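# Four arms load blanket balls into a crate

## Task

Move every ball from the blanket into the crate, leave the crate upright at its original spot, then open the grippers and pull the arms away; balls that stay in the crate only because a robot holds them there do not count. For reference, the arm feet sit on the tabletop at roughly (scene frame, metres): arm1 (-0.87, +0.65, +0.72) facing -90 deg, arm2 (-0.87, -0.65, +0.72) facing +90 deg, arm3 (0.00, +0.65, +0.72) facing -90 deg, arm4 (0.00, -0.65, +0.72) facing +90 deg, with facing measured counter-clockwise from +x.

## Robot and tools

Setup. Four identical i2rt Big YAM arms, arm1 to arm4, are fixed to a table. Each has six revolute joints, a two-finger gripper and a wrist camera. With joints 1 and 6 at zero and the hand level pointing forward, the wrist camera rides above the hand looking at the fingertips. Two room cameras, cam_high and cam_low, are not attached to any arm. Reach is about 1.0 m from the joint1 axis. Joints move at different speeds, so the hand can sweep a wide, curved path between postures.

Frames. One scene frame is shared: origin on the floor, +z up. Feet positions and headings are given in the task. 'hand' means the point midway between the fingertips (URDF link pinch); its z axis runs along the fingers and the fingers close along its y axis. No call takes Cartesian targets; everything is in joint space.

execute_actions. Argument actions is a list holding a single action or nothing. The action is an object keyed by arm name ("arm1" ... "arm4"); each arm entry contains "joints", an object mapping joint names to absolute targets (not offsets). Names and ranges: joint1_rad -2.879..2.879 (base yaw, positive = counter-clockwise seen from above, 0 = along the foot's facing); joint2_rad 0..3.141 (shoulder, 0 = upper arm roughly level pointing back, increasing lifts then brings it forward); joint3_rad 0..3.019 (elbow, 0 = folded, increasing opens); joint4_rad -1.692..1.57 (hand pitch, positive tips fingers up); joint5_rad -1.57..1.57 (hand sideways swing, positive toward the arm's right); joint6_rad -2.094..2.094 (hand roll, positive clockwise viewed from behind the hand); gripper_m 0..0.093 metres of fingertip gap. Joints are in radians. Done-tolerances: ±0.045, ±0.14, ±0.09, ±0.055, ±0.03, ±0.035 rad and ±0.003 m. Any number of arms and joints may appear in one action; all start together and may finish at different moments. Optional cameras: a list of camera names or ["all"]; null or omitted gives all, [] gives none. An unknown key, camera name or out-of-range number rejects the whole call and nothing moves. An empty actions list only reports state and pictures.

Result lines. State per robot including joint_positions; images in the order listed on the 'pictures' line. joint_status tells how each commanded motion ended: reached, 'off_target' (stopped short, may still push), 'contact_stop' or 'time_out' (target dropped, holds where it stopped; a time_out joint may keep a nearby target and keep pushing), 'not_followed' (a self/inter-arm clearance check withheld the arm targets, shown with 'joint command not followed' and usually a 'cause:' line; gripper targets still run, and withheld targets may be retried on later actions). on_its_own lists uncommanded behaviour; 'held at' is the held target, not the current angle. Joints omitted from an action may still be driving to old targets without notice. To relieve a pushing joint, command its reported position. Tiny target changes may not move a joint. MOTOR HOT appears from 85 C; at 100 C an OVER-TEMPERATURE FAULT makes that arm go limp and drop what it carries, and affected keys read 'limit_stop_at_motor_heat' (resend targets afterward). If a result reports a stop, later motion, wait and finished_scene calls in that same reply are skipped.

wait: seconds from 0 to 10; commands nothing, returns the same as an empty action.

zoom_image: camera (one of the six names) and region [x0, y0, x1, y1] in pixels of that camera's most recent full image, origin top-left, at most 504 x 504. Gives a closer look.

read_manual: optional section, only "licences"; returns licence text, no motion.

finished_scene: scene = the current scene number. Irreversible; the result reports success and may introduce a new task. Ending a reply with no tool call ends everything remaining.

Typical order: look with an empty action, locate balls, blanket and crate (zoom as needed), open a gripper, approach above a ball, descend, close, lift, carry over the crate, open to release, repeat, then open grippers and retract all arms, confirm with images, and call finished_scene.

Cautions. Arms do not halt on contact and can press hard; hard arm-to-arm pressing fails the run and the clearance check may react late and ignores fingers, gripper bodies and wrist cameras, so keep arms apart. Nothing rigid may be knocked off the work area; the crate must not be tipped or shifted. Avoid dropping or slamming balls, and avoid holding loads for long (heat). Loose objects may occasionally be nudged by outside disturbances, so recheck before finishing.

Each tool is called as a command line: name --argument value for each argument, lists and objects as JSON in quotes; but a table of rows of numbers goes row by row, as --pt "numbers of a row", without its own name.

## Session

execute_actions --actions '[]'

Scene clock: 0.00 s.
arm1.joint_positions: joint1_rad=+0.005 joint2_rad=+0.432 joint3_rad=+1.481 joint4_rad=-1.525 joint5_rad=+0.011 joint6_rad=+0.013 gripper_m=+0.095
arm1.joint_status: not commanded
arm1.hand: x=-0.8697 y=+0.5313 z=+1.3047 quat_wxyz=(-0.367, -0.606, -0.604, +0.365) (m; scene frame)
arm2.joint_positions: joint1_rad=+0.005 joint2_rad=+0.420 joint3_rad=+1.457 joint4_rad=-1.541 joint5_rad=+0.015 joint6_rad=-0.012 gripper_m=+0.094
arm2.joint_status: not commanded
arm2.hand: x=-0.8701 y=-0.5362 z=+1.3765 quat_wxyz=(-0.367, +0.613, -0.605, -0.352) (m; scene frame)
arm3.joint_positions: joint1_rad=+0.013 joint2_rad=+0.435 joint3_rad=+1.470 joint4_rad=-1.533 joint5_rad=+0.014 joint6_rad=+0.012 gripper_m=+0.094
arm3.joint_status: not commanded
arm3.hand: x=+0.0050 y=+0.5325 z=+1.3697 quat_wxyz=(-0.370, -0.595, -0.620, +0.353) (m; scene frame)
arm4.joint_positions: joint1_rad=+0.002 joint2_rad=+0.428 joint3_rad=+1.482 joint4_rad=-1.528 joint5_rad=+0.016 joint6_rad=-0.017 gripper_m=+0.095
arm4.joint_status: not commanded
arm4.hand: x=+0.0013 y=-0.5431 z=+1.3147 quat_wxyz=(-0.379, +0.607, -0.596, -0.366) (m; scene frame)
pictures: arm1_cam_wrist, arm2_cam_wrist, arm3_cam_wrist, arm4_cam_wrist, cam_high, cam_low
Images, in order (width x height): arm1_cam_wrist 896x504, arm2_cam_wrist 896x504, arm3_cam_wrist 896x504, arm4_cam_wrist 896x504, cam_high 896x504, cam_low 896x504.

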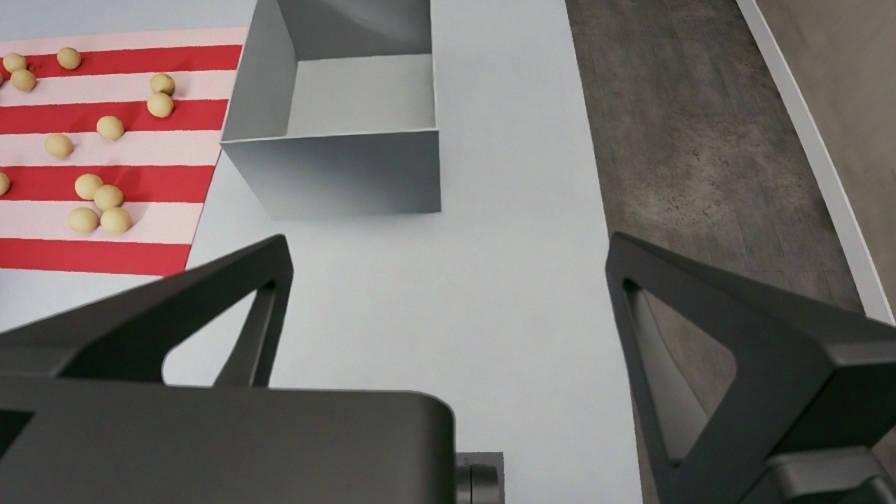

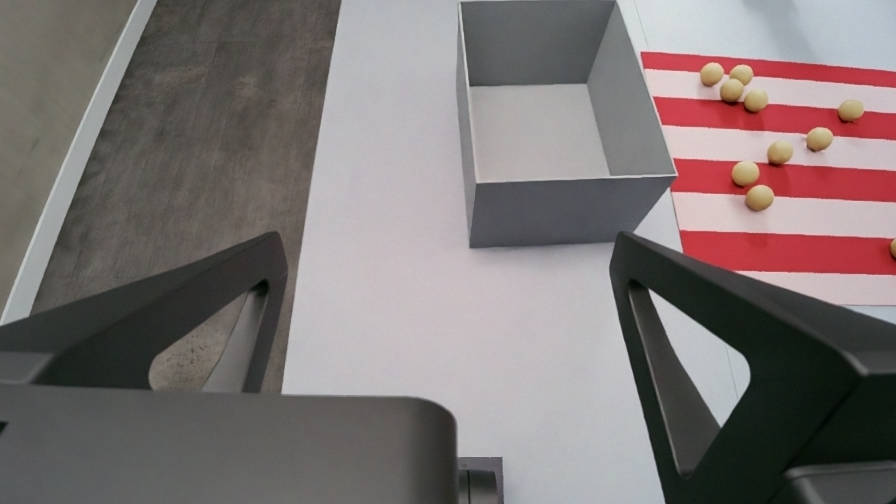

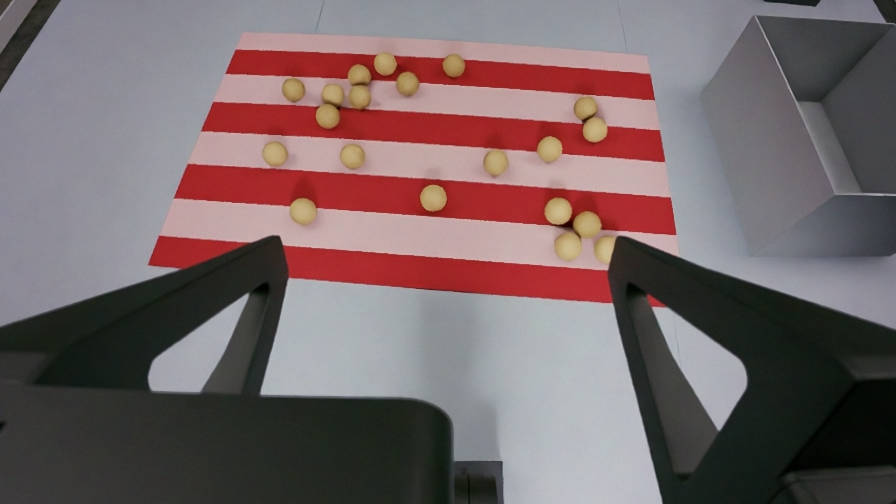

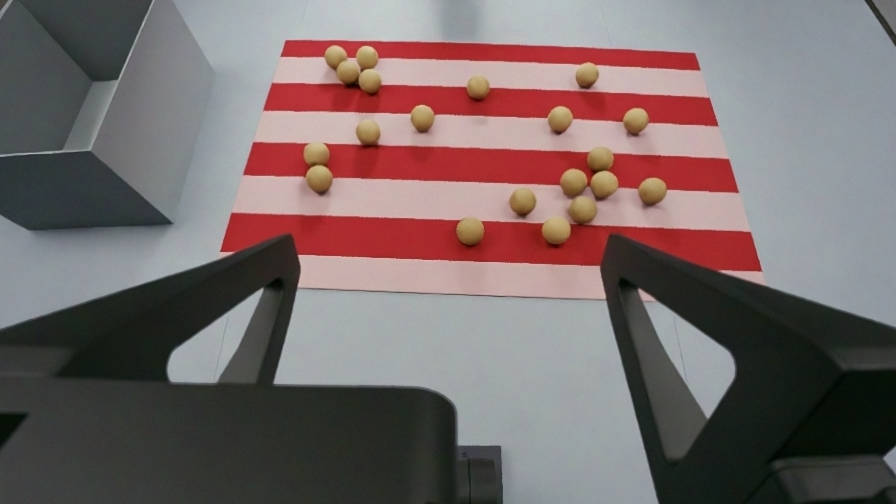

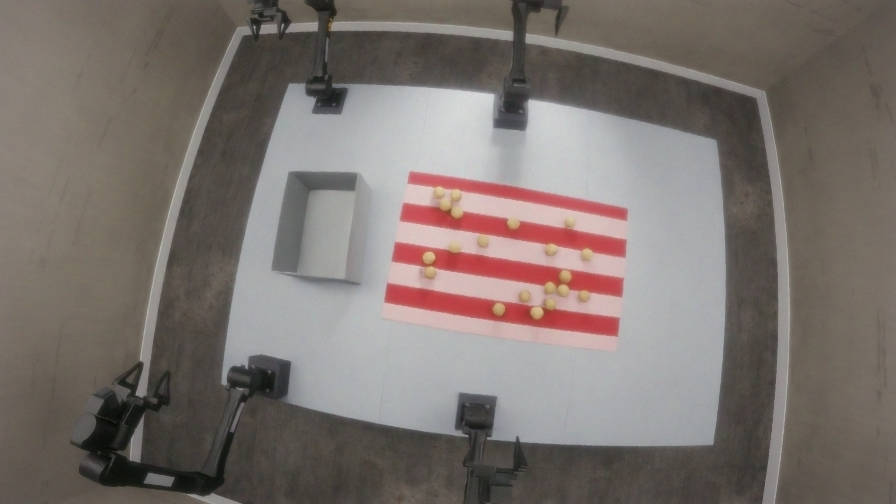

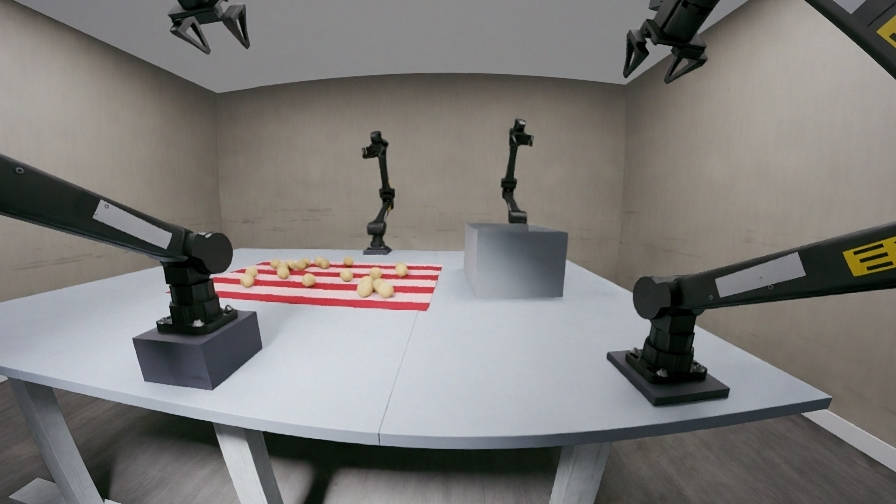

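execute_actions --actions '[{"arm1":{"joints":{"joint1_rad":0.936,"joint2_rad":2.07,"joint3_rad":1.59,"joint4_rad":-0.48}},"arm2":{"joints":{"joint1_rad":-0.86,"joint2_rad":2.345,"joint3_rad":1.85,"joint4_rad":-0.47}},"arm3":{"joints":{"joint1_rad":0.521,"joint2_rad":2.03,"joint3_rad":1.46,"joint4_rad":-0.96}},"arm4":{"joints":{"joint1_rad":-0.079,"joint2_rad":1.64,"joint3_rad":1.03,"joint4_rad":-0.935}}}]' --cameras '["arm1_cam_wrist","arm2_cam_wrist","arm3_cam_wrist","arm4_cam_wrist"]'

Scene clock: 25.53 s.
arm1.joint_positions: joint1_rad=+0.943 joint2_rad=+2.055 joint3_rad=+1.582 joint4_rad=-0.490 joint5_rad=+0.012 joint6_rad=+0.013 gripper_m=+0.095
arm1.joint_status: all done
arm1.hand: x=-0.2690 y=+0.2197 z=+0.7911 quat_wxyz=(-0.283, -0.298, -0.907, +0.093) (m; scene frame)
arm2.joint_positions: joint1_rad=-0.869 joint2_rad=+2.331 joint3_rad=+1.827 joint4_rad=-0.484 joint5_rad=+0.015 joint6_rad=-0.012 gripper_m=+0.094
arm2.joint_status: all done
arm2.hand: x=-0.2561 y=-0.1339 z=+0.7909 quat_wxyz=(-0.275, +0.334, -0.897, -0.090) (m; scene frame)
arm3.joint_positions: joint1_rad=+0.523 joint2_rad=+2.040 joint3_rad=+1.450 joint4_rad=-0.967 joint5_rad=+0.015 joint6_rad=+0.012 gripper_m=+0.094
arm3.joint_status: all done
arm3.hand: x=+0.3085 y=+0.1654 z=+0.7860 quat_wxyz=(-0.002, -0.484, -0.875, +0.010) (m; scene frame)
arm4.joint_positions: joint1_rad=-0.076 joint2_rad=+1.634 joint3_rad=+1.026 joint4_rad=-0.945 joint5_rad=+0.016 joint6_rad=-0.017 gripper_m=+0.095
arm4.joint_status: all done
arm4.hand: x=+0.0324 y=-0.2203 z=+0.7889 quat_wxyz=(-0.016, +0.689, -0.725, -0.004) (m; scene frame)
pictures: arm1_cam_wrist, arm2_cam_wrist, arm3_cam_wrist, arm4_cam_wrist
Images, in order (width x height): arm1_cam_wrist 896x504, arm2_cam_wrist 896x504, arm3_cam_wrist 896x504, arm4_cam_wrist 896x504.

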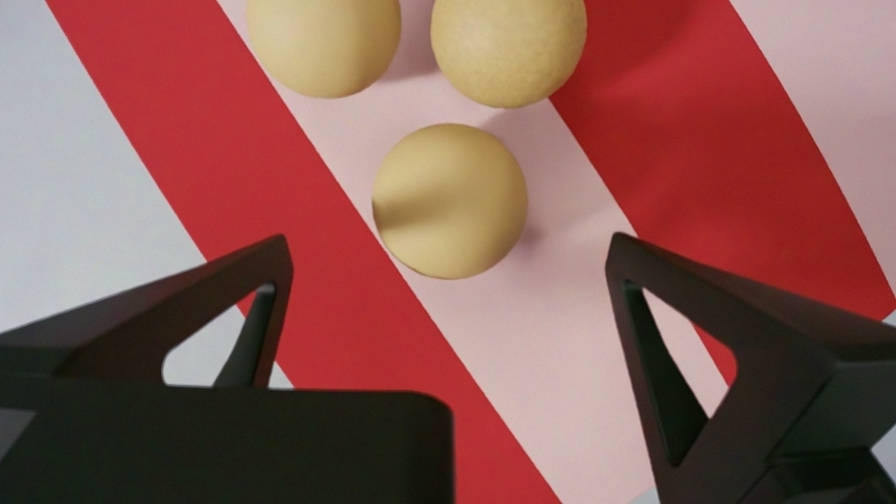

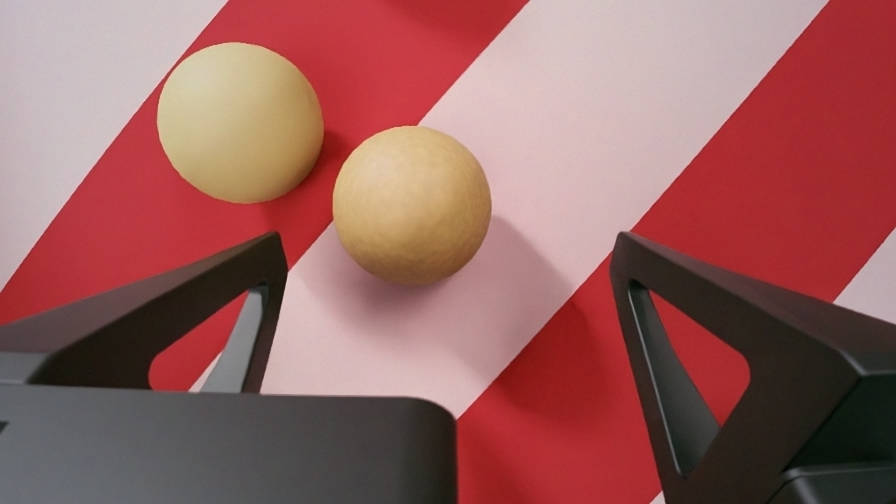

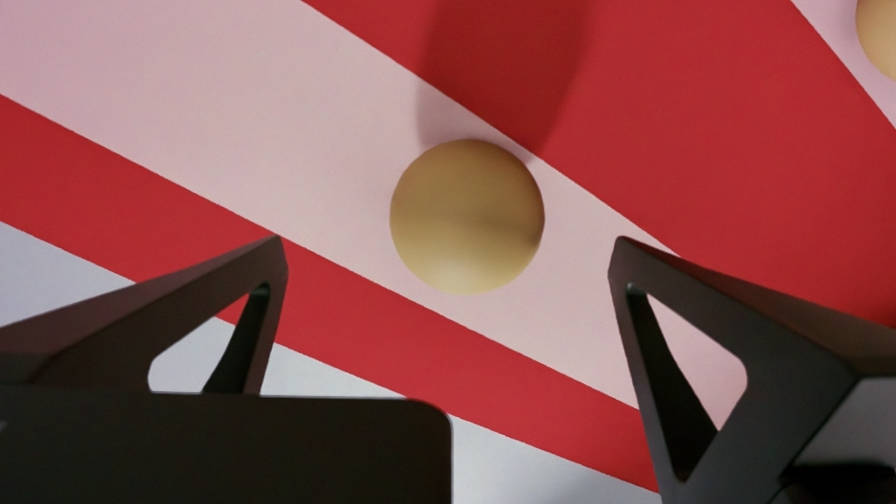

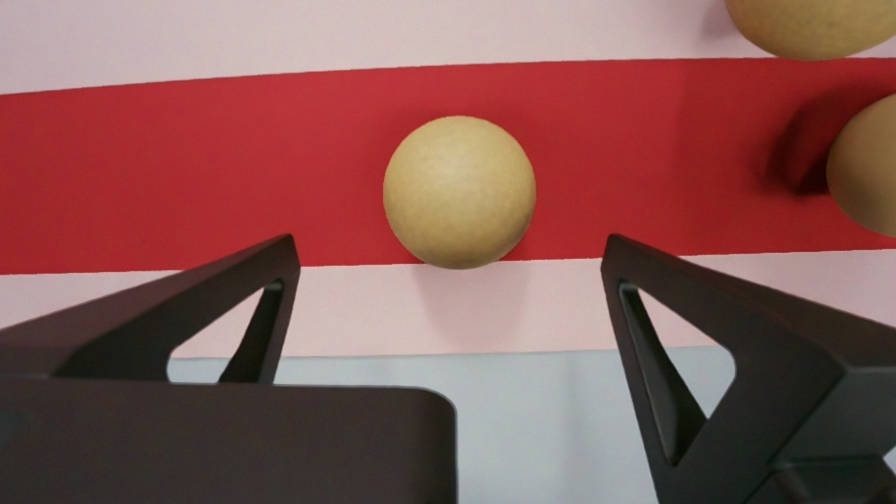

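execute_actions --actions '[{"arm1":{"joints":{"joint2_rad":2.155,"joint4_rad":-0.35}},"arm2":{"joints":{"joint2_rad":2.44,"joint4_rad":-0.32}},"arm3":{"joints":{"joint2_rad":2.108}},"arm4":{"joints":{"joint2_rad":1.752,"joint4_rad":-0.895}}}]' --cameras '["arm1_cam_wrist","arm2_cam_wrist"]'

Scene clock: 30.40 s.
arm1.joint_positions: joint1_rad=+0.943 joint2_rad=+2.129 joint3_rad=+1.582 joint4_rad=-0.359 joint5_rad=+0.012 joint6_rad=+0.013 gripper_m=+0.095
arm1.joint_status: all done
arm1.hand: x=-0.2534 y=+0.2088 z=+0.7561 quat_wxyz=(-0.308, -0.296, -0.899, +0.101) (m; scene frame)
arm2.joint_positions: joint1_rad=-0.869 joint2_rad=+2.407 joint3_rad=+1.828 joint4_rad=-0.329 joint5_rad=+0.015 joint6_rad=-0.012 gripper_m=+0.094
arm2.joint_status: all done
arm2.hand: x=-0.2425 y=-0.1226 z=+0.7532 quat_wxyz=(-0.311, +0.329, -0.886, -0.103) (m; scene frame)
arm3.joint_positions: joint1_rad=+0.523 joint2_rad=+2.114 joint3_rad=+1.450 joint4_rad=-0.967 joint5_rad=+0.015 joint6_rad=+0.012 gripper_m=+0.094
arm3.joint_status: all done
arm3.hand: x=+0.3016 y=+0.1760 z=+0.7458 quat_wxyz=(+0.030, -0.484, -0.875, -0.007) (m; scene frame)
arm4.joint_positions: joint1_rad=-0.076 joint2_rad=+1.746 joint3_rad=+1.026 joint4_rad=-0.904 joint5_rad=+0.016 joint6_rad=-0.017 gripper_m=+0.095
arm4.joint_status: all done
arm4.hand: x=+0.0322 y=-0.2223 z=+0.7429 quat_wxyz=(+0.010, +0.689, -0.725, +0.020) (m; scene frame)
pictures: arm1_cam_wrist, arm2_cam_wrist
Images, in order (width x height): arm1_cam_wrist 896x504, arm2_cam_wrist 896x504.

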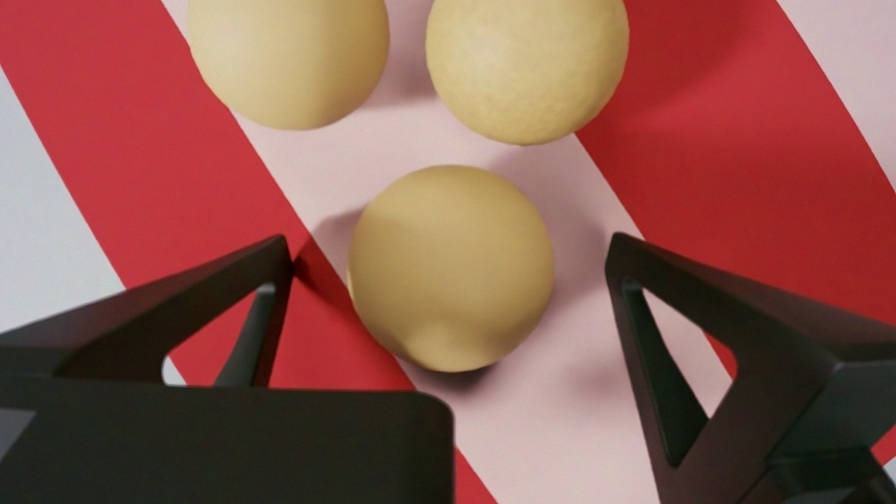

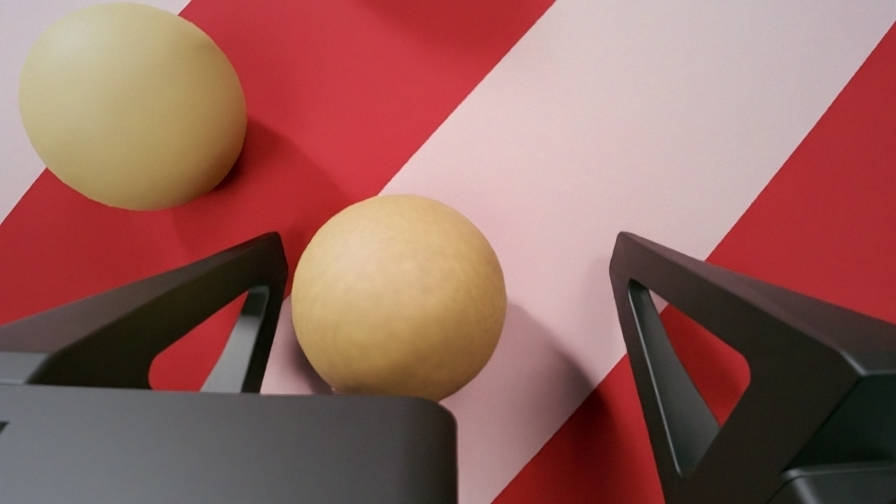

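execute_actions --actions '[{"arm1":{"joints":{"gripper_m":0.04}},"arm2":{"joints":{"gripper_m":0.04}},"arm3":{"joints":{"gripper_m":0.04}},"arm4":{"joints":{"gripper_m":0.04}}}]' --cameras '[]'

execute_actions --actions '[{"arm1":{"joints":{"joint2_rad":1.4,"joint3_rad":1.55}},"arm2":{"joints":{"joint2_rad":1.5,"joint3_rad":1.49}},"arm3":{"joints":{"joint1_rad":0.1,"joint2_rad":1.2,"joint3_rad":1.5,"joint4_rad":-0.9}},"arm4":{"joints":{"joint2_rad":1.15,"joint3_rad":1.5,"joint4_rad":-0.86}}}]' --cameras '[]'

execute_actions --actions '[{"arm1":{"joints":{"joint1_rad":0.245,"joint4_rad":-1.316}},"arm2":{"joints":{"joint1_rad":-0.22,"joint4_rad":-1.15}},"arm3":{"joints":{"joint1_rad":-0.2}},"arm4":{"joints":{"joint1_rad":0.2}}}]' --cameras '[]'

execute_actions --actions '[{"arm1":{"joints":{"joint2_rad":1.64}},"arm2":{"joints":{"joint2_rad":1.75}},"arm3":{"joints":{"joint1_rad":-0.87}},"arm4":{"joints":{"joint1_rad":0.83}}}]' --cameras '["cam_high","arm1_cam_wrist"]'

execute_actions --actions '[{"arm1":{"joints":{"gripper_m":0.075}},"arm2":{"joints":{"gripper_m":0.075}},"arm3":{"joints":{"joint2_rad":2.13,"joint3_rad":2.14,"joint4_rad":-0.753}},"arm4":{"joints":{"joint2_rad":1.92,"joint3_rad":2.03}}}]' --cameras '["cam_high","arm3_cam_wrist","arm4_cam_wrist"]'

Scene clock: 38.17 s.
arm1.joint_positions: joint1_rad=+0.943 joint2_rad=+2.129 joint3_rad=+1.582 joint4_rad=-0.359 joint5_rad=+0.012 joint6_rad=+0.013 gripper_m=+0.047
arm1.joint_status: gripper_m off_target (ended at +0.047, target +0.040)
arm1.hand: x=-0.2534 y=+0.2088 z=+0.7561 quat_wxyz=(-0.308, -0.296, -0.899, +0.101) (m; scene frame)
arm2.joint_positions: joint1_rad=-0.868 joint2_rad=+2.407 joint3_rad=+1.828 joint4_rad=-0.329 joint5_rad=+0.015 joint6_rad=-0.012 gripper_m=+0.043
arm2.joint_status: gripper_m off_target (ended at +0.043, target +0.040)
arm2.hand: x=-0.2427 y=-0.1224 z=+0.7532 quat_wxyz=(-0.310, +0.329, -0.886, -0.103) (m; scene frame)
arm3.joint_positions: joint1_rad=+0.523 joint2_rad=+2.114 joint3_rad=+1.450 joint4_rad=-0.967 joint5_rad=+0.015 joint6_rad=+0.012 gripper_m=+0.047
arm3.joint_status: gripper_m off_target (ended at +0.047, target +0.040)
arm3.hand: x=+0.3016 y=+0.1760 z=+0.7458 quat_wxyz=(+0.030, -0.484, -0.875, -0.007) (m; scene frame)
arm4.joint_positions: joint1_rad=-0.076 joint2_rad=+1.746 joint3_rad=+1.026 joint4_rad=-0.904 joint5_rad=+0.016 joint6_rad=-0.017 gripper_m=+0.045
arm4.joint_status: gripper_m off_target (ended at +0.045, target +0.040)
arm4.hand: x=+0.0322 y=-0.2223 z=+0.7429 quat_wxyz=(+0.010, +0.689, -0.725, +0.020) (m; scene frame)
pictures: none
No camera images: the call's "cameras" was empty. Leave "cameras" out to get every camera's image.

Scene clock: 40.17 s.
arm1.joint_positions: joint1_rad=+0.943 joint2_rad=+1.394 joint3_rad=+1.547 joint4_rad=-0.346 joint5_rad=+0.012 joint6_rad=+0.013 gripper_m=+0.047
arm1.joint_status: all done
arm1.hand: x=-0.3481 y=+0.2737 z=+1.2596 quat_wxyz=(-0.604, -0.245, -0.734, +0.192) (m; scene frame)
arm2.joint_positions: joint1_rad=-0.868 joint2_rad=+1.484 joint3_rad=+1.483 joint4_rad=-0.319 joint5_rad=+0.015 joint6_rad=-0.012 gripper_m=+0.043
arm2.joint_status: all done
arm2.hand: x=-0.3573 y=-0.2174 z=+1.2574 quat_wxyz=(-0.554, +0.280, -0.760, -0.192) (m; scene frame)
arm3.joint_positions: joint1_rad=+0.105 joint2_rad=+1.205 joint3_rad=+1.479 joint4_rad=-0.906 joint5_rad=+0.016 joint6_rad=+0.012 gripper_m=+0.047
arm3.joint_status: all done
arm3.hand: x=+0.0765 y=+0.1401 z=+1.2735 quat_wxyz=(-0.340, -0.587, -0.672, +0.298) (m; scene frame)
arm4.joint_positions: joint1_rad=-0.076 joint2_rad=+1.161 joint3_rad=+1.496 joint4_rad=-0.859 joint5_rad=+0.016 joint6_rad=-0.017 gripper_m=+0.045
arm4.joint_status: all done
arm4.hand: x=+0.0369 y=-0.1499 z=+1.2567 quat_wxyz=(-0.376, +0.592, -0.629, -0.336) (m; scene frame)
pictures: none
No camera images: the call's "cameras" was empty. Leave "cameras" out to get every camera's image.

Scene clock: 41.70 s.
arm1.joint_positions: joint1_rad=+0.242 joint2_rad=+1.394 joint3_rad=+1.547 joint4_rad=-1.309 joint5_rad=+0.012 joint6_rad=+0.013 gripper_m=+0.047
arm1.joint_status: all done
arm1.hand: x=-0.7476 y=+0.1644 z=+1.0819 quat_wxyz=(-0.158, -0.606, -0.769, +0.128) (m; scene frame)
arm2.joint_positions: joint1_rad=-0.211 joint2_rad=+1.484 joint3_rad=+1.483 joint4_rad=-1.140 joint5_rad=+0.015 joint6_rad=-0.012 gripper_m=+0.043
arm2.joint_status: all done
arm2.hand: x=-0.7555 y=-0.1213 z=+1.1096 quat_wxyz=(-0.172, +0.618, -0.756, -0.126) (m; scene frame)
arm3.joint_positions: joint1_rad=-0.206 joint2_rad=+1.205 joint3_rad=+1.479 joint4_rad=-0.906 joint5_rad=+0.015 joint6_rad=+0.012 gripper_m=+0.047
arm3.joint_status: all done
arm3.hand: x=-0.0831 y=+0.1413 z=+1.2737 quat_wxyz=(-0.291, -0.683, -0.573, +0.347) (m; scene frame)
arm4.joint_positions: joint1_rad=+0.207 joint2_rad=+1.161 joint3_rad=+1.496 joint4_rad=-0.859 joint5_rad=+0.016 joint6_rad=-0.017 gripper_m=+0.045
arm4.joint_status: all done
arm4.hand: x=-0.1057 y=-0.1595 z=+1.2564 quat_wxyz=(-0.326, +0.675, -0.538, -0.385) (m; scene frame)
pictures: none
No camera images: the call's "cameras" was empty. Leave "cameras" out to get every camera's image.

Scene clock: 42.97 s.
arm1.joint_positions: joint1_rad=+0.242 joint2_rad=+1.652 joint3_rad=+1.538 joint4_rad=-1.311 joint5_rad=+0.012 joint6_rad=+0.013 gripper_m=+0.047
arm1.joint_status: all done
arm1.hand: x=-0.7387 y=+0.1294 z=+0.9489 quat_wxyz=(-0.052, -0.617, -0.784, +0.048) (m; scene frame)
arm2.joint_positions: joint1_rad=-0.211 joint2_rad=+1.764 joint3_rad=+1.472 joint4_rad=-1.144 joint5_rad=+0.015 joint6_rad=-0.012 gripper_m=+0.043
arm2.joint_status: all done
arm2.hand: x=-0.7509 y=-0.1030 z=+0.9553 quat_wxyz=(-0.059, +0.632, -0.772, -0.035) (m; scene frame)
arm3.joint_positions: joint1_rad=-0.873 joint2_rad=+1.205 joint3_rad=+1.479 joint4_rad=-0.906 joint5_rad=+0.014 joint6_rad=+0.012 gripper_m=+0.047
arm3.joint_status: all done
arm3.hand: x=-0.3801 y=+0.3021 z=+1.2739 quat_wxyz=(-0.162, -0.833, -0.317, +0.423) (m; scene frame)
arm4.joint_positions: joint1_rad=+0.833 joint2_rad=+1.161 joint3_rad=+1.496 joint4_rad=-0.859 joint5_rad=+0.016 joint6_rad=-0.017 gripper_m=+0.045
arm4.joint_status: all done
arm4.hand: x=-0.3764 y=-0.3151 z=+1.2543 quat_wxyz=(-0.193, +0.810, -0.303, -0.464) (m; scene frame)
pictures: arm1_cam_wrist, cam_high
Images, in order (width x height): arm1_cam_wrist 896x504, cam_high 896x504.

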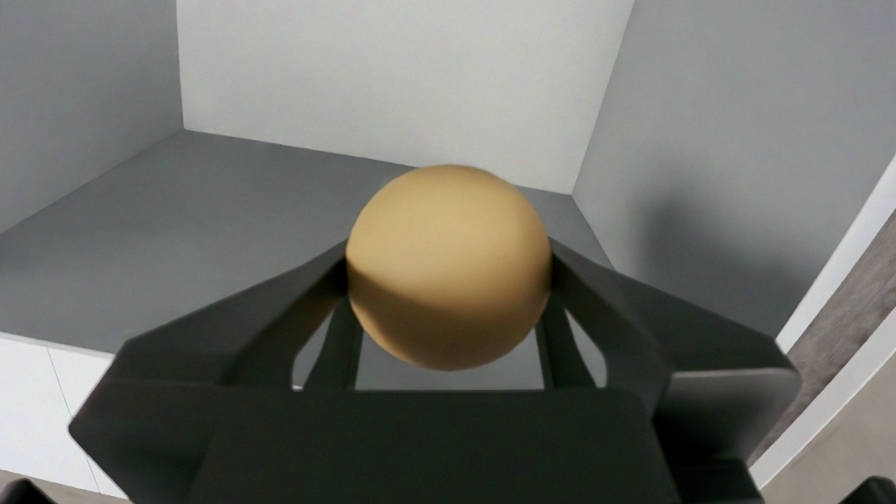

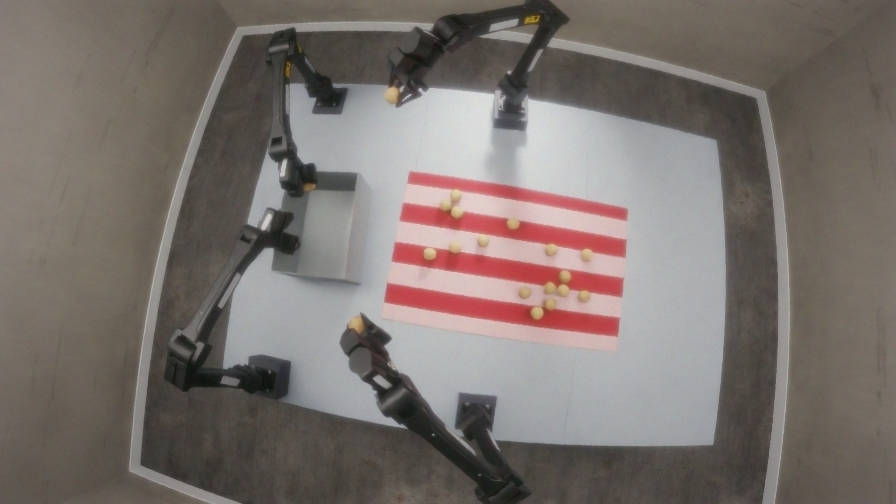

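Scene clock: 44.97 s.
arm1.joint_positions: joint1_rad=+0.242 joint2_rad=+1.652 joint3_rad=+1.538 joint4_rad=-1.311 joint5_rad=+0.012 joint6_rad=+0.013 gripper_m=+0.075
arm1.joint_status: all done
arm1.hand: x=-0.7387 y=+0.1294 z=+0.9489 quat_wxyz=(-0.052, -0.617, -0.784, +0.048) (m; scene frame)
arm2.joint_positions: joint1_rad=-0.211 joint2_rad=+1.764 joint3_rad=+1.472 joint4_rad=-1.144 joint5_rad=+0.015 joint6_rad=-0.012 gripper_m=+0.075
arm2.joint_status: all done
arm2.hand: x=-0.7509 y=-0.1030 z=+0.9553 quat_wxyz=(-0.059, +0.632, -0.772, -0.035) (m; scene frame)
arm3.joint_positions: joint1_rad=-0.873 joint2_rad=+2.136 joint3_rad=+2.083 joint4_rad=-0.759 joint5_rad=+0.014 joint6_rad=+0.012 gripper_m=+0.047
arm3.joint_status: all done
arm3.hand: x=-0.6128 y=+0.0868 z=+1.0228 quat_wxyz=(-0.131, -0.868, -0.331, +0.347) (m; scene frame)
arm4.joint_positions: joint1_rad=+0.833 joint2_rad=+1.948 joint3_rad=+1.963 joint4_rad=-0.860 joint5_rad=+0.016 joint6_rad=-0.017 gripper_m=+0.045
arm4.joint_status: all done
arm4.hand: x=-0.5716 y=-0.1376 z=+1.0284 quat_wxyz=(-0.141, +0.875, -0.327, -0.329) (m; scene frame)
pictures: arm3_cam_wrist, arm4_cam_wrist, cam_high
Images, in order (width x height): arm3_cam_wrist 896x504, arm4_cam_wrist 896x504, cam_high 896x504.

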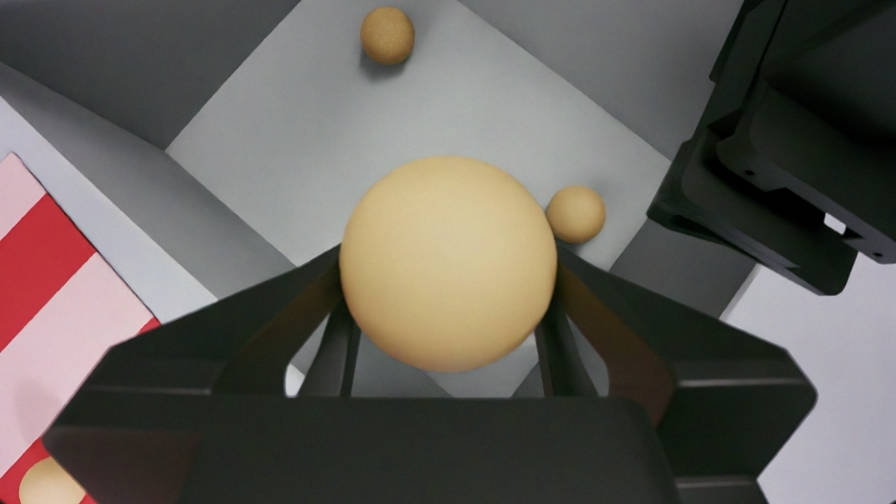

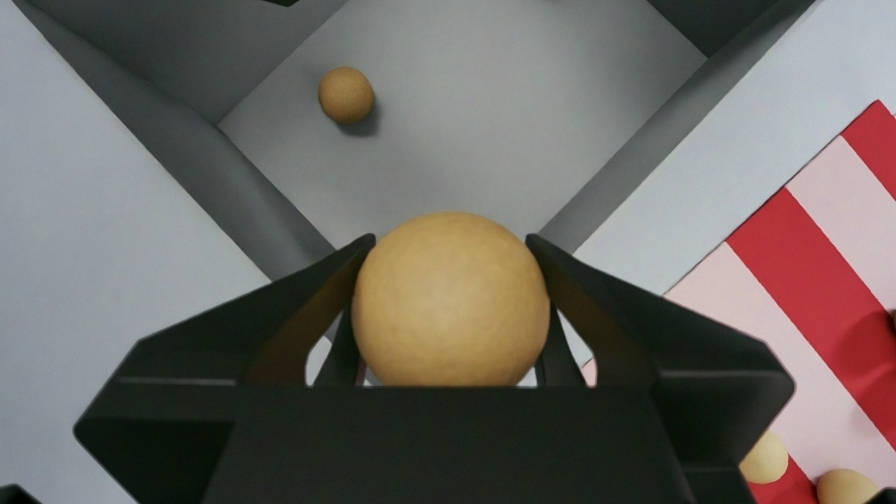

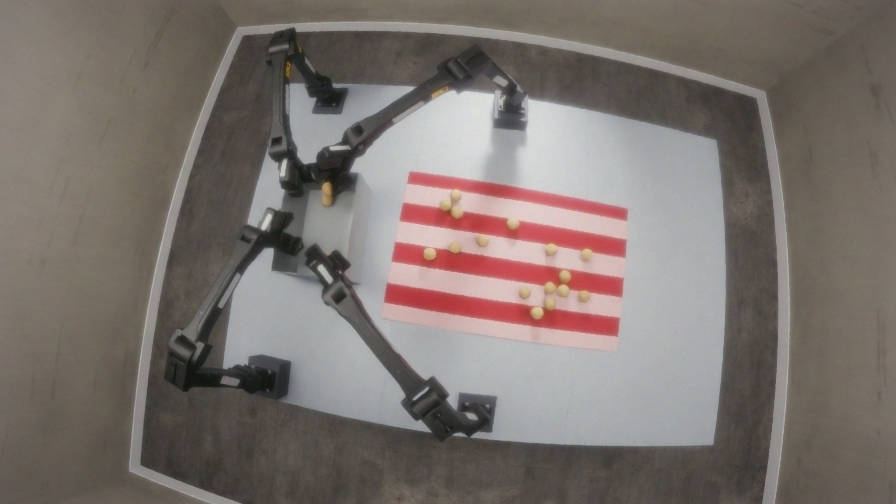

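execute_actions --actions '[{"arm1":{"joints":{"joint1_rad":0.15,"joint2_rad":1.4}},"arm2":{"joints":{"joint2_rad":1.5,"gripper_m":0.093}},"arm3":{"joints":{"gripper_m":0.08}},"arm4":{"joints":{"joint2_rad":2.06,"joint3_rad":2.23}}}]' --cameras '["arm4_cam_wrist"]'

execute_actions --actions '[{"arm3":{"joints":{"joint1_rad":0.517,"joint2_rad":1.5,"joint3_rad":1.8,"joint4_rad":-1.29,"gripper_m":0.093}},"arm4":{"joints":{"gripper_m":0.093}}}]' --cameras '[]'

execute_actions --actions '[{"arm1":{"joints":{"joint1_rad":0.92,"joint2_rad":1.7,"joint3_rad":1.84,"joint4_rad":-0.615}},"arm3":{"joints":{"joint2_rad":2.42,"joint3_rad":2.165}},"arm4":{"joints":{"joint1_rad":-0.408,"joint2_rad":1.1,"joint3_rad":1.5,"joint4_rad":-0.975}}}]' --cameras '[]'

execute_actions --actions '[{"arm1":{"joints":{"joint2_rad":2.19}},"arm2":{"joints":{"joint1_rad":-0.784,"joint2_rad":1.9,"joint3_rad":2.085,"joint4_rad":-0.6}},"arm4":{"joints":{"joint2_rad":1.725,"joint3_rad":1.17}}}]' --cameras '["arm1_cam_wrist","arm3_cam_wrist","arm4_cam_wrist"]'

Scene clock: 61.10 s.
arm1.joint_positions: joint1_rad=+0.141 joint2_rad=+1.379 joint3_rad=+1.538 joint4_rad=-1.311 joint5_rad=+0.012 joint6_rad=+0.013 gripper_m=+0.075
arm1.joint_status: all done
arm1.hand: x=-0.7976 y=+0.1597 z=+1.0844 quat_wxyz=(-0.152, -0.643, -0.737, +0.137) (m; scene frame)
arm2.joint_positions: joint1_rad=-0.211 joint2_rad=+1.475 joint3_rad=+1.472 joint4_rad=-1.144 joint5_rad=+0.015 joint6_rad=-0.012 gripper_m=+0.093
arm2.joint_status: all done
arm2.hand: x=-0.7565 y=-0.1262 z=+1.1084 quat_wxyz=(-0.170, +0.619, -0.757, -0.124) (m; scene frame)
arm3.joint_positions: joint1_rad=-0.873 joint2_rad=+2.136 joint3_rad=+2.083 joint4_rad=-0.759 joint5_rad=+0.014 joint6_rad=+0.012 gripper_m=+0.080
arm3.joint_status: all done
arm3.hand: x=-0.6128 y=+0.0868 z=+1.0228 quat_wxyz=(-0.131, -0.868, -0.331, +0.347) (m; scene frame)
arm4.joint_positions: joint1_rad=+0.833 joint2_rad=+2.032 joint3_rad=+2.158 joint4_rad=-0.860 joint5_rad=+0.016 joint6_rad=-0.017 gripper_m=+0.045
arm4.joint_status: all done
arm4.hand: x=-0.6040 y=-0.1091 z=+1.0719 quat_wxyz=(-0.160, +0.855, -0.320, -0.377) (m; scene frame)
pictures: arm4_cam_wrist
Images, in order (width x height): arm4_cam_wrist 896x504.

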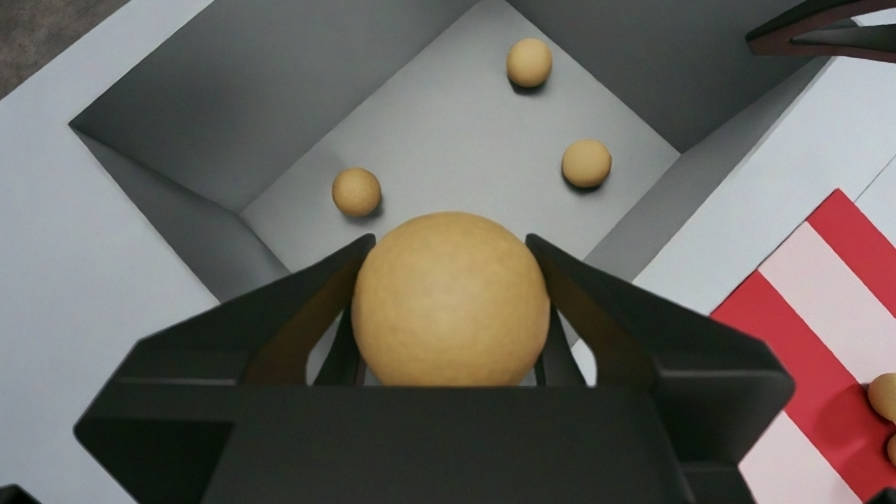

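Scene clock: 63.00 s.
arm1.joint_positions: joint1_rad=+0.141 joint2_rad=+1.379 joint3_rad=+1.538 joint4_rad=-1.311 joint5_rad=+0.012 joint6_rad=+0.013 gripper_m=+0.075
arm1.joint_status: not commanded
arm1.hand: x=-0.7976 y=+0.1597 z=+1.0844 quat_wxyz=(-0.152, -0.643, -0.737, +0.137) (m; scene frame)
arm2.joint_positions: joint1_rad=-0.211 joint2_rad=+1.475 joint3_rad=+1.472 joint4_rad=-1.144 joint5_rad=+0.015 joint6_rad=-0.012 gripper_m=+0.093
arm2.joint_status: not commanded
arm2.hand: x=-0.7565 y=-0.1262 z=+1.1084 quat_wxyz=(-0.170, +0.619, -0.757, -0.124) (m; scene frame)
arm3.joint_positions: joint1_rad=+0.523 joint2_rad=+1.501 joint3_rad=+1.801 joint4_rad=-1.282 joint5_rad=+0.012 joint6_rad=+0.012 gripper_m=+0.093
arm3.joint_status: all done
arm3.hand: x=+0.3038 y=+0.1742 z=+1.2283 quat_wxyz=(-0.253, -0.465, -0.837, +0.143) (m; scene frame)
arm4.joint_positions: joint1_rad=+0.833 joint2_rad=+2.032 joint3_rad=+2.158 joint4_rad=-0.860 joint5_rad=+0.016 joint6_rad=-0.017 gripper_m=+0.093
arm4.joint_status: all done
arm4.hand: x=-0.6040 y=-0.1091 z=+1.0719 quat_wxyz=(-0.160, +0.855, -0.320, -0.377) (m; scene frame)
pictures: none
No camera images: the call's "cameras" was empty. Leave "cameras" out to get every camera's image.

Scene clock: 64.83 s.
arm1.joint_positions: joint1_rad=+0.924 joint2_rad=+1.711 joint3_rad=+1.797 joint4_rad=-0.627 joint5_rad=+0.010 joint6_rad=+0.013 gripper_m=+0.075
arm1.joint_status: all done
arm1.hand: x=-0.2812 y=+0.2095 z=+1.1346 quat_wxyz=(-0.466, -0.282, -0.825, +0.153) (m; scene frame)
arm2.joint_positions: joint1_rad=-0.211 joint2_rad=+1.475 joint3_rad=+1.472 joint4_rad=-1.144 joint5_rad=+0.015 joint6_rad=-0.012 gripper_m=+0.093
arm2.joint_status: not commanded
arm2.hand: x=-0.7565 y=-0.1262 z=+1.1084 quat_wxyz=(-0.170, +0.619, -0.757, -0.124) (m; scene frame)
arm3.joint_positions: joint1_rad=+0.523 joint2_rad=+2.419 joint3_rad=+2.142 joint4_rad=-1.290 joint5_rad=+0.012 joint6_rad=+0.012 gripper_m=+0.093
arm3.joint_status: all done
arm3.hand: x=+0.3870 y=+0.0438 z=+0.7868 quat_wxyz=(+0.001, -0.484, -0.875, +0.007) (m; scene frame)
arm4.joint_positions: joint1_rad=-0.409 joint2_rad=+1.098 joint3_rad=+1.502 joint4_rad=-0.968 joint5_rad=+0.020 joint6_rad=-0.017 gripper_m=+0.093
arm4.joint_status: all done
arm4.hand: x=+0.1861 y=-0.2258 z=+1.2666 quat_wxyz=(-0.413, +0.483, -0.727, -0.259) (m; scene frame)
pictures: none
No camera images: the call's "cameras" was empty. Leave "cameras" out to get every camera's image.

Scene clock: 66.50 s.
arm1.joint_positions: joint1_rad=+0.924 joint2_rad=+2.192 joint3_rad=+1.817 joint4_rad=-0.612 joint5_rad=+0.010 joint6_rad=+0.013 gripper_m=+0.075
arm1.joint_status: all done
arm1.hand: x=-0.2378 y=+0.1789 z=+0.7860 quat_wxyz=(-0.270, -0.308, -0.908, +0.091) (m; scene frame)
arm2.joint_positions: joint1_rad=-0.776 joint2_rad=+1.899 joint3_rad=+2.053 joint4_rad=-0.611 joint5_rad=+0.017 joint6_rad=-0.012 gripper_m=+0.093
arm2.joint_status: all done
arm2.hand: x=-0.3050 y=-0.0764 z=+1.2388 quat_wxyz=(-0.493, +0.330, -0.781, -0.194) (m; scene frame)
arm3.joint_positions: joint1_rad=+0.523 joint2_rad=+2.419 joint3_rad=+2.142 joint4_rad=-1.290 joint5_rad=+0.012 joint6_rad=+0.012 gripper_m=+0.093
arm3.joint_status: not commanded
arm3.hand: x=+0.3870 y=+0.0438 z=+0.7868 quat_wxyz=(+0.001, -0.484, -0.875, +0.007) (m; scene frame)
arm4.joint_positions: joint1_rad=-0.409 joint2_rad=+1.747 joint3_rad=+1.148 joint4_rad=-0.971 joint5_rad=+0.020 joint6_rad=-0.017 gripper_m=+0.093
arm4.joint_status: all done
arm4.hand: x=+0.1877 y=-0.2184 z=+0.7795 quat_wxyz=(-0.010, +0.559, -0.829, +0.004) (m; scene frame)
pictures: arm1_cam_wrist, arm3_cam_wrist, arm4_cam_wrist
Images, in order (width x height): arm1_cam_wrist 896x504, arm3_cam_wrist 896x504, arm4_cam_wrist 896x504.

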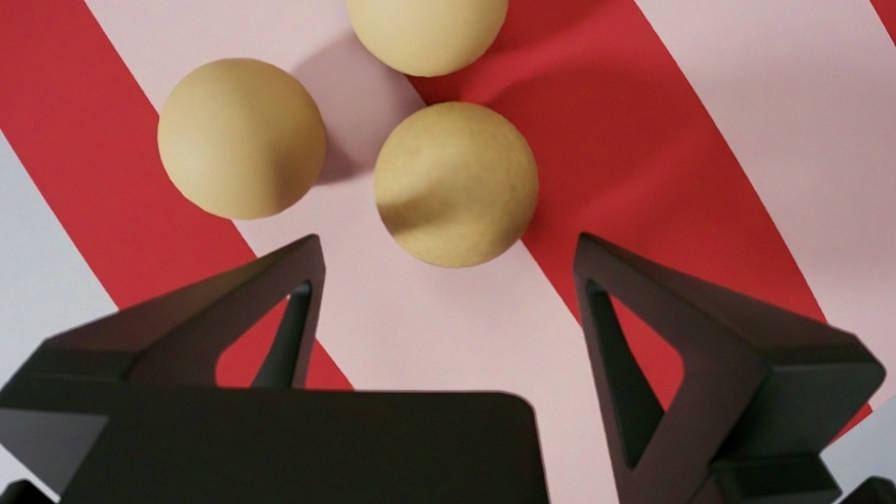

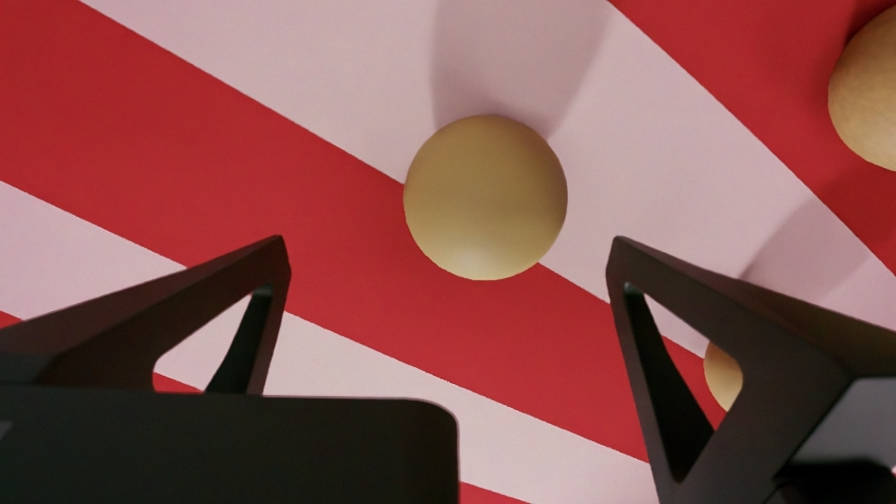

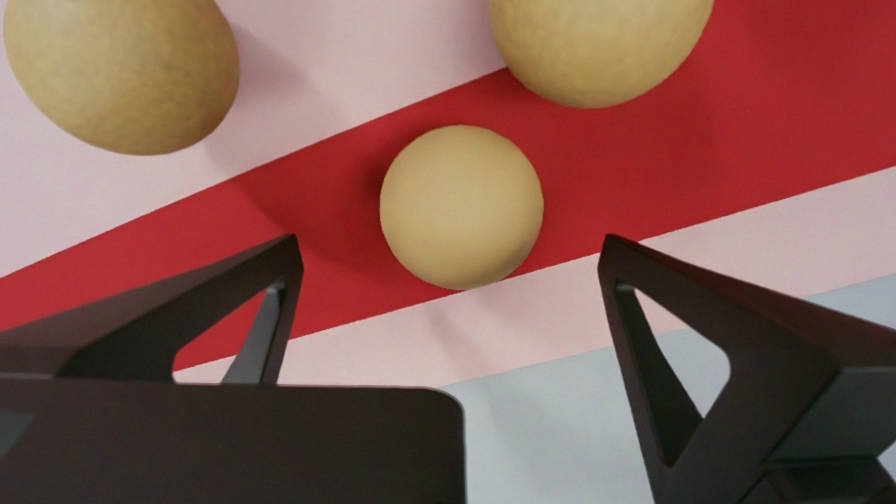

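execute_actions --actions '[{"arm1":{"joints":{"joint1_rad":0.915,"joint2_rad":2.29,"joint4_rad":-0.455}},"arm2":{"joints":{"joint2_rad":2.44}},"arm3":{"joints":{"joint1_rad":0.503,"joint2_rad":2.476,"joint4_rad":-1.255}},"arm4":{"joints":{"joint2_rad":1.828}}}]' --cameras '["arm1_cam_wrist","arm2_cam_wrist"]'

Scene clock: 71.57 s.
arm1.joint_positions: joint1_rad=+0.924 joint2_rad=+2.256 joint3_rad=+1.817 joint4_rad=-0.461 joint5_rad=+0.010 joint6_rad=+0.013 gripper_m=+0.075
arm1.joint_status: all done
arm1.hand: x=-0.2182 y=+0.1645 z=+0.7576 quat_wxyz=(-0.310, -0.304, -0.895, +0.103) (m; scene frame)
arm2.joint_positions: joint1_rad=-0.777 joint2_rad=+2.450 joint3_rad=+2.050 joint4_rad=-0.596 joint5_rad=+0.016 joint6_rad=-0.011 gripper_m=+0.093
arm2.joint_status: all done
arm2.hand: x=-0.2777 y=-0.0511 z=+0.7865 quat_wxyz=(-0.267, +0.374, -0.883, -0.100) (m; scene frame)
arm3.joint_positions: joint1_rad=+0.505 joint2_rad=+2.478 joint3_rad=+2.142 joint4_rad=-1.265 joint5_rad=+0.012 joint6_rad=+0.012 gripper_m=+0.093
arm3.joint_status: all done
arm3.hand: x=+0.3741 y=+0.0405 z=+0.7454 quat_wxyz=(+0.017, -0.492, -0.871, -0.001) (m; scene frame)
arm4.joint_positions: joint1_rad=-0.409 joint2_rad=+1.820 joint3_rad=+1.148 joint4_rad=-0.971 joint5_rad=+0.020 joint6_rad=-0.017 gripper_m=+0.093
arm4.joint_status: all done
arm4.hand: x=+0.1843 y=-0.2260 z=+0.7466 quat_wxyz=(+0.021, +0.559, -0.829, +0.024) (m; scene frame)
pictures: arm1_cam_wrist, arm2_cam_wrist
Images, in order (width x height): arm1_cam_wrist 896x504, arm2_cam_wrist 896x504.

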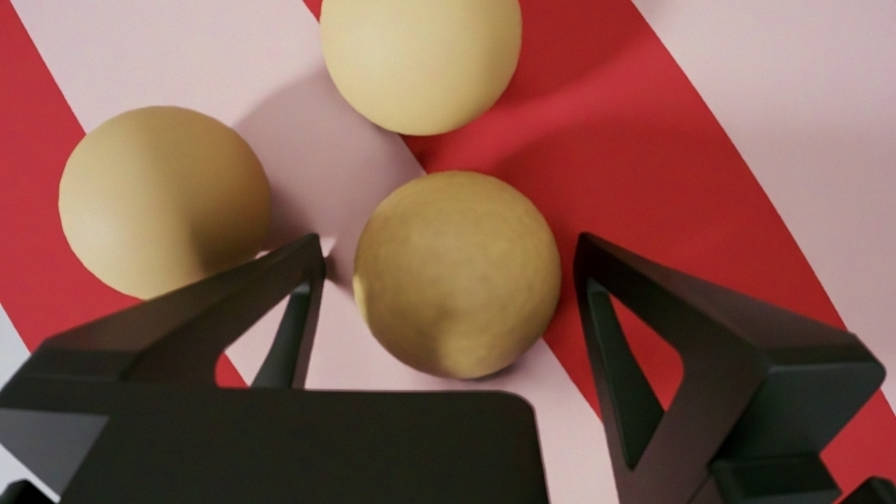

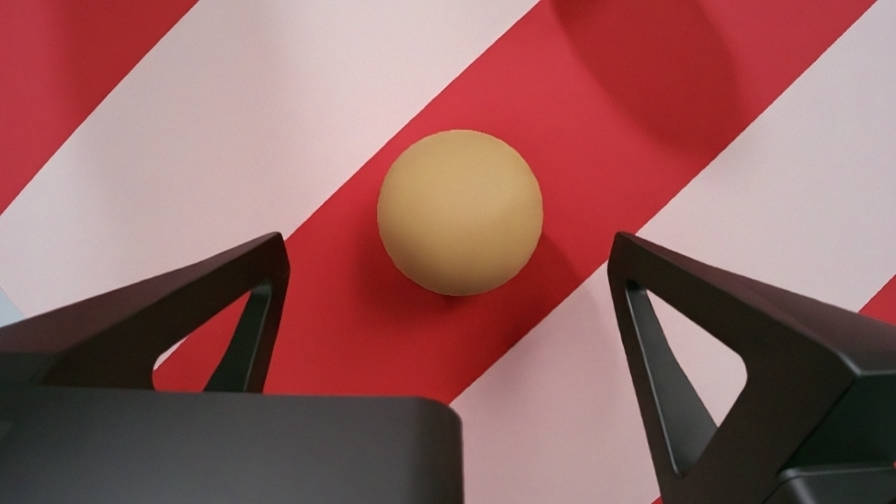

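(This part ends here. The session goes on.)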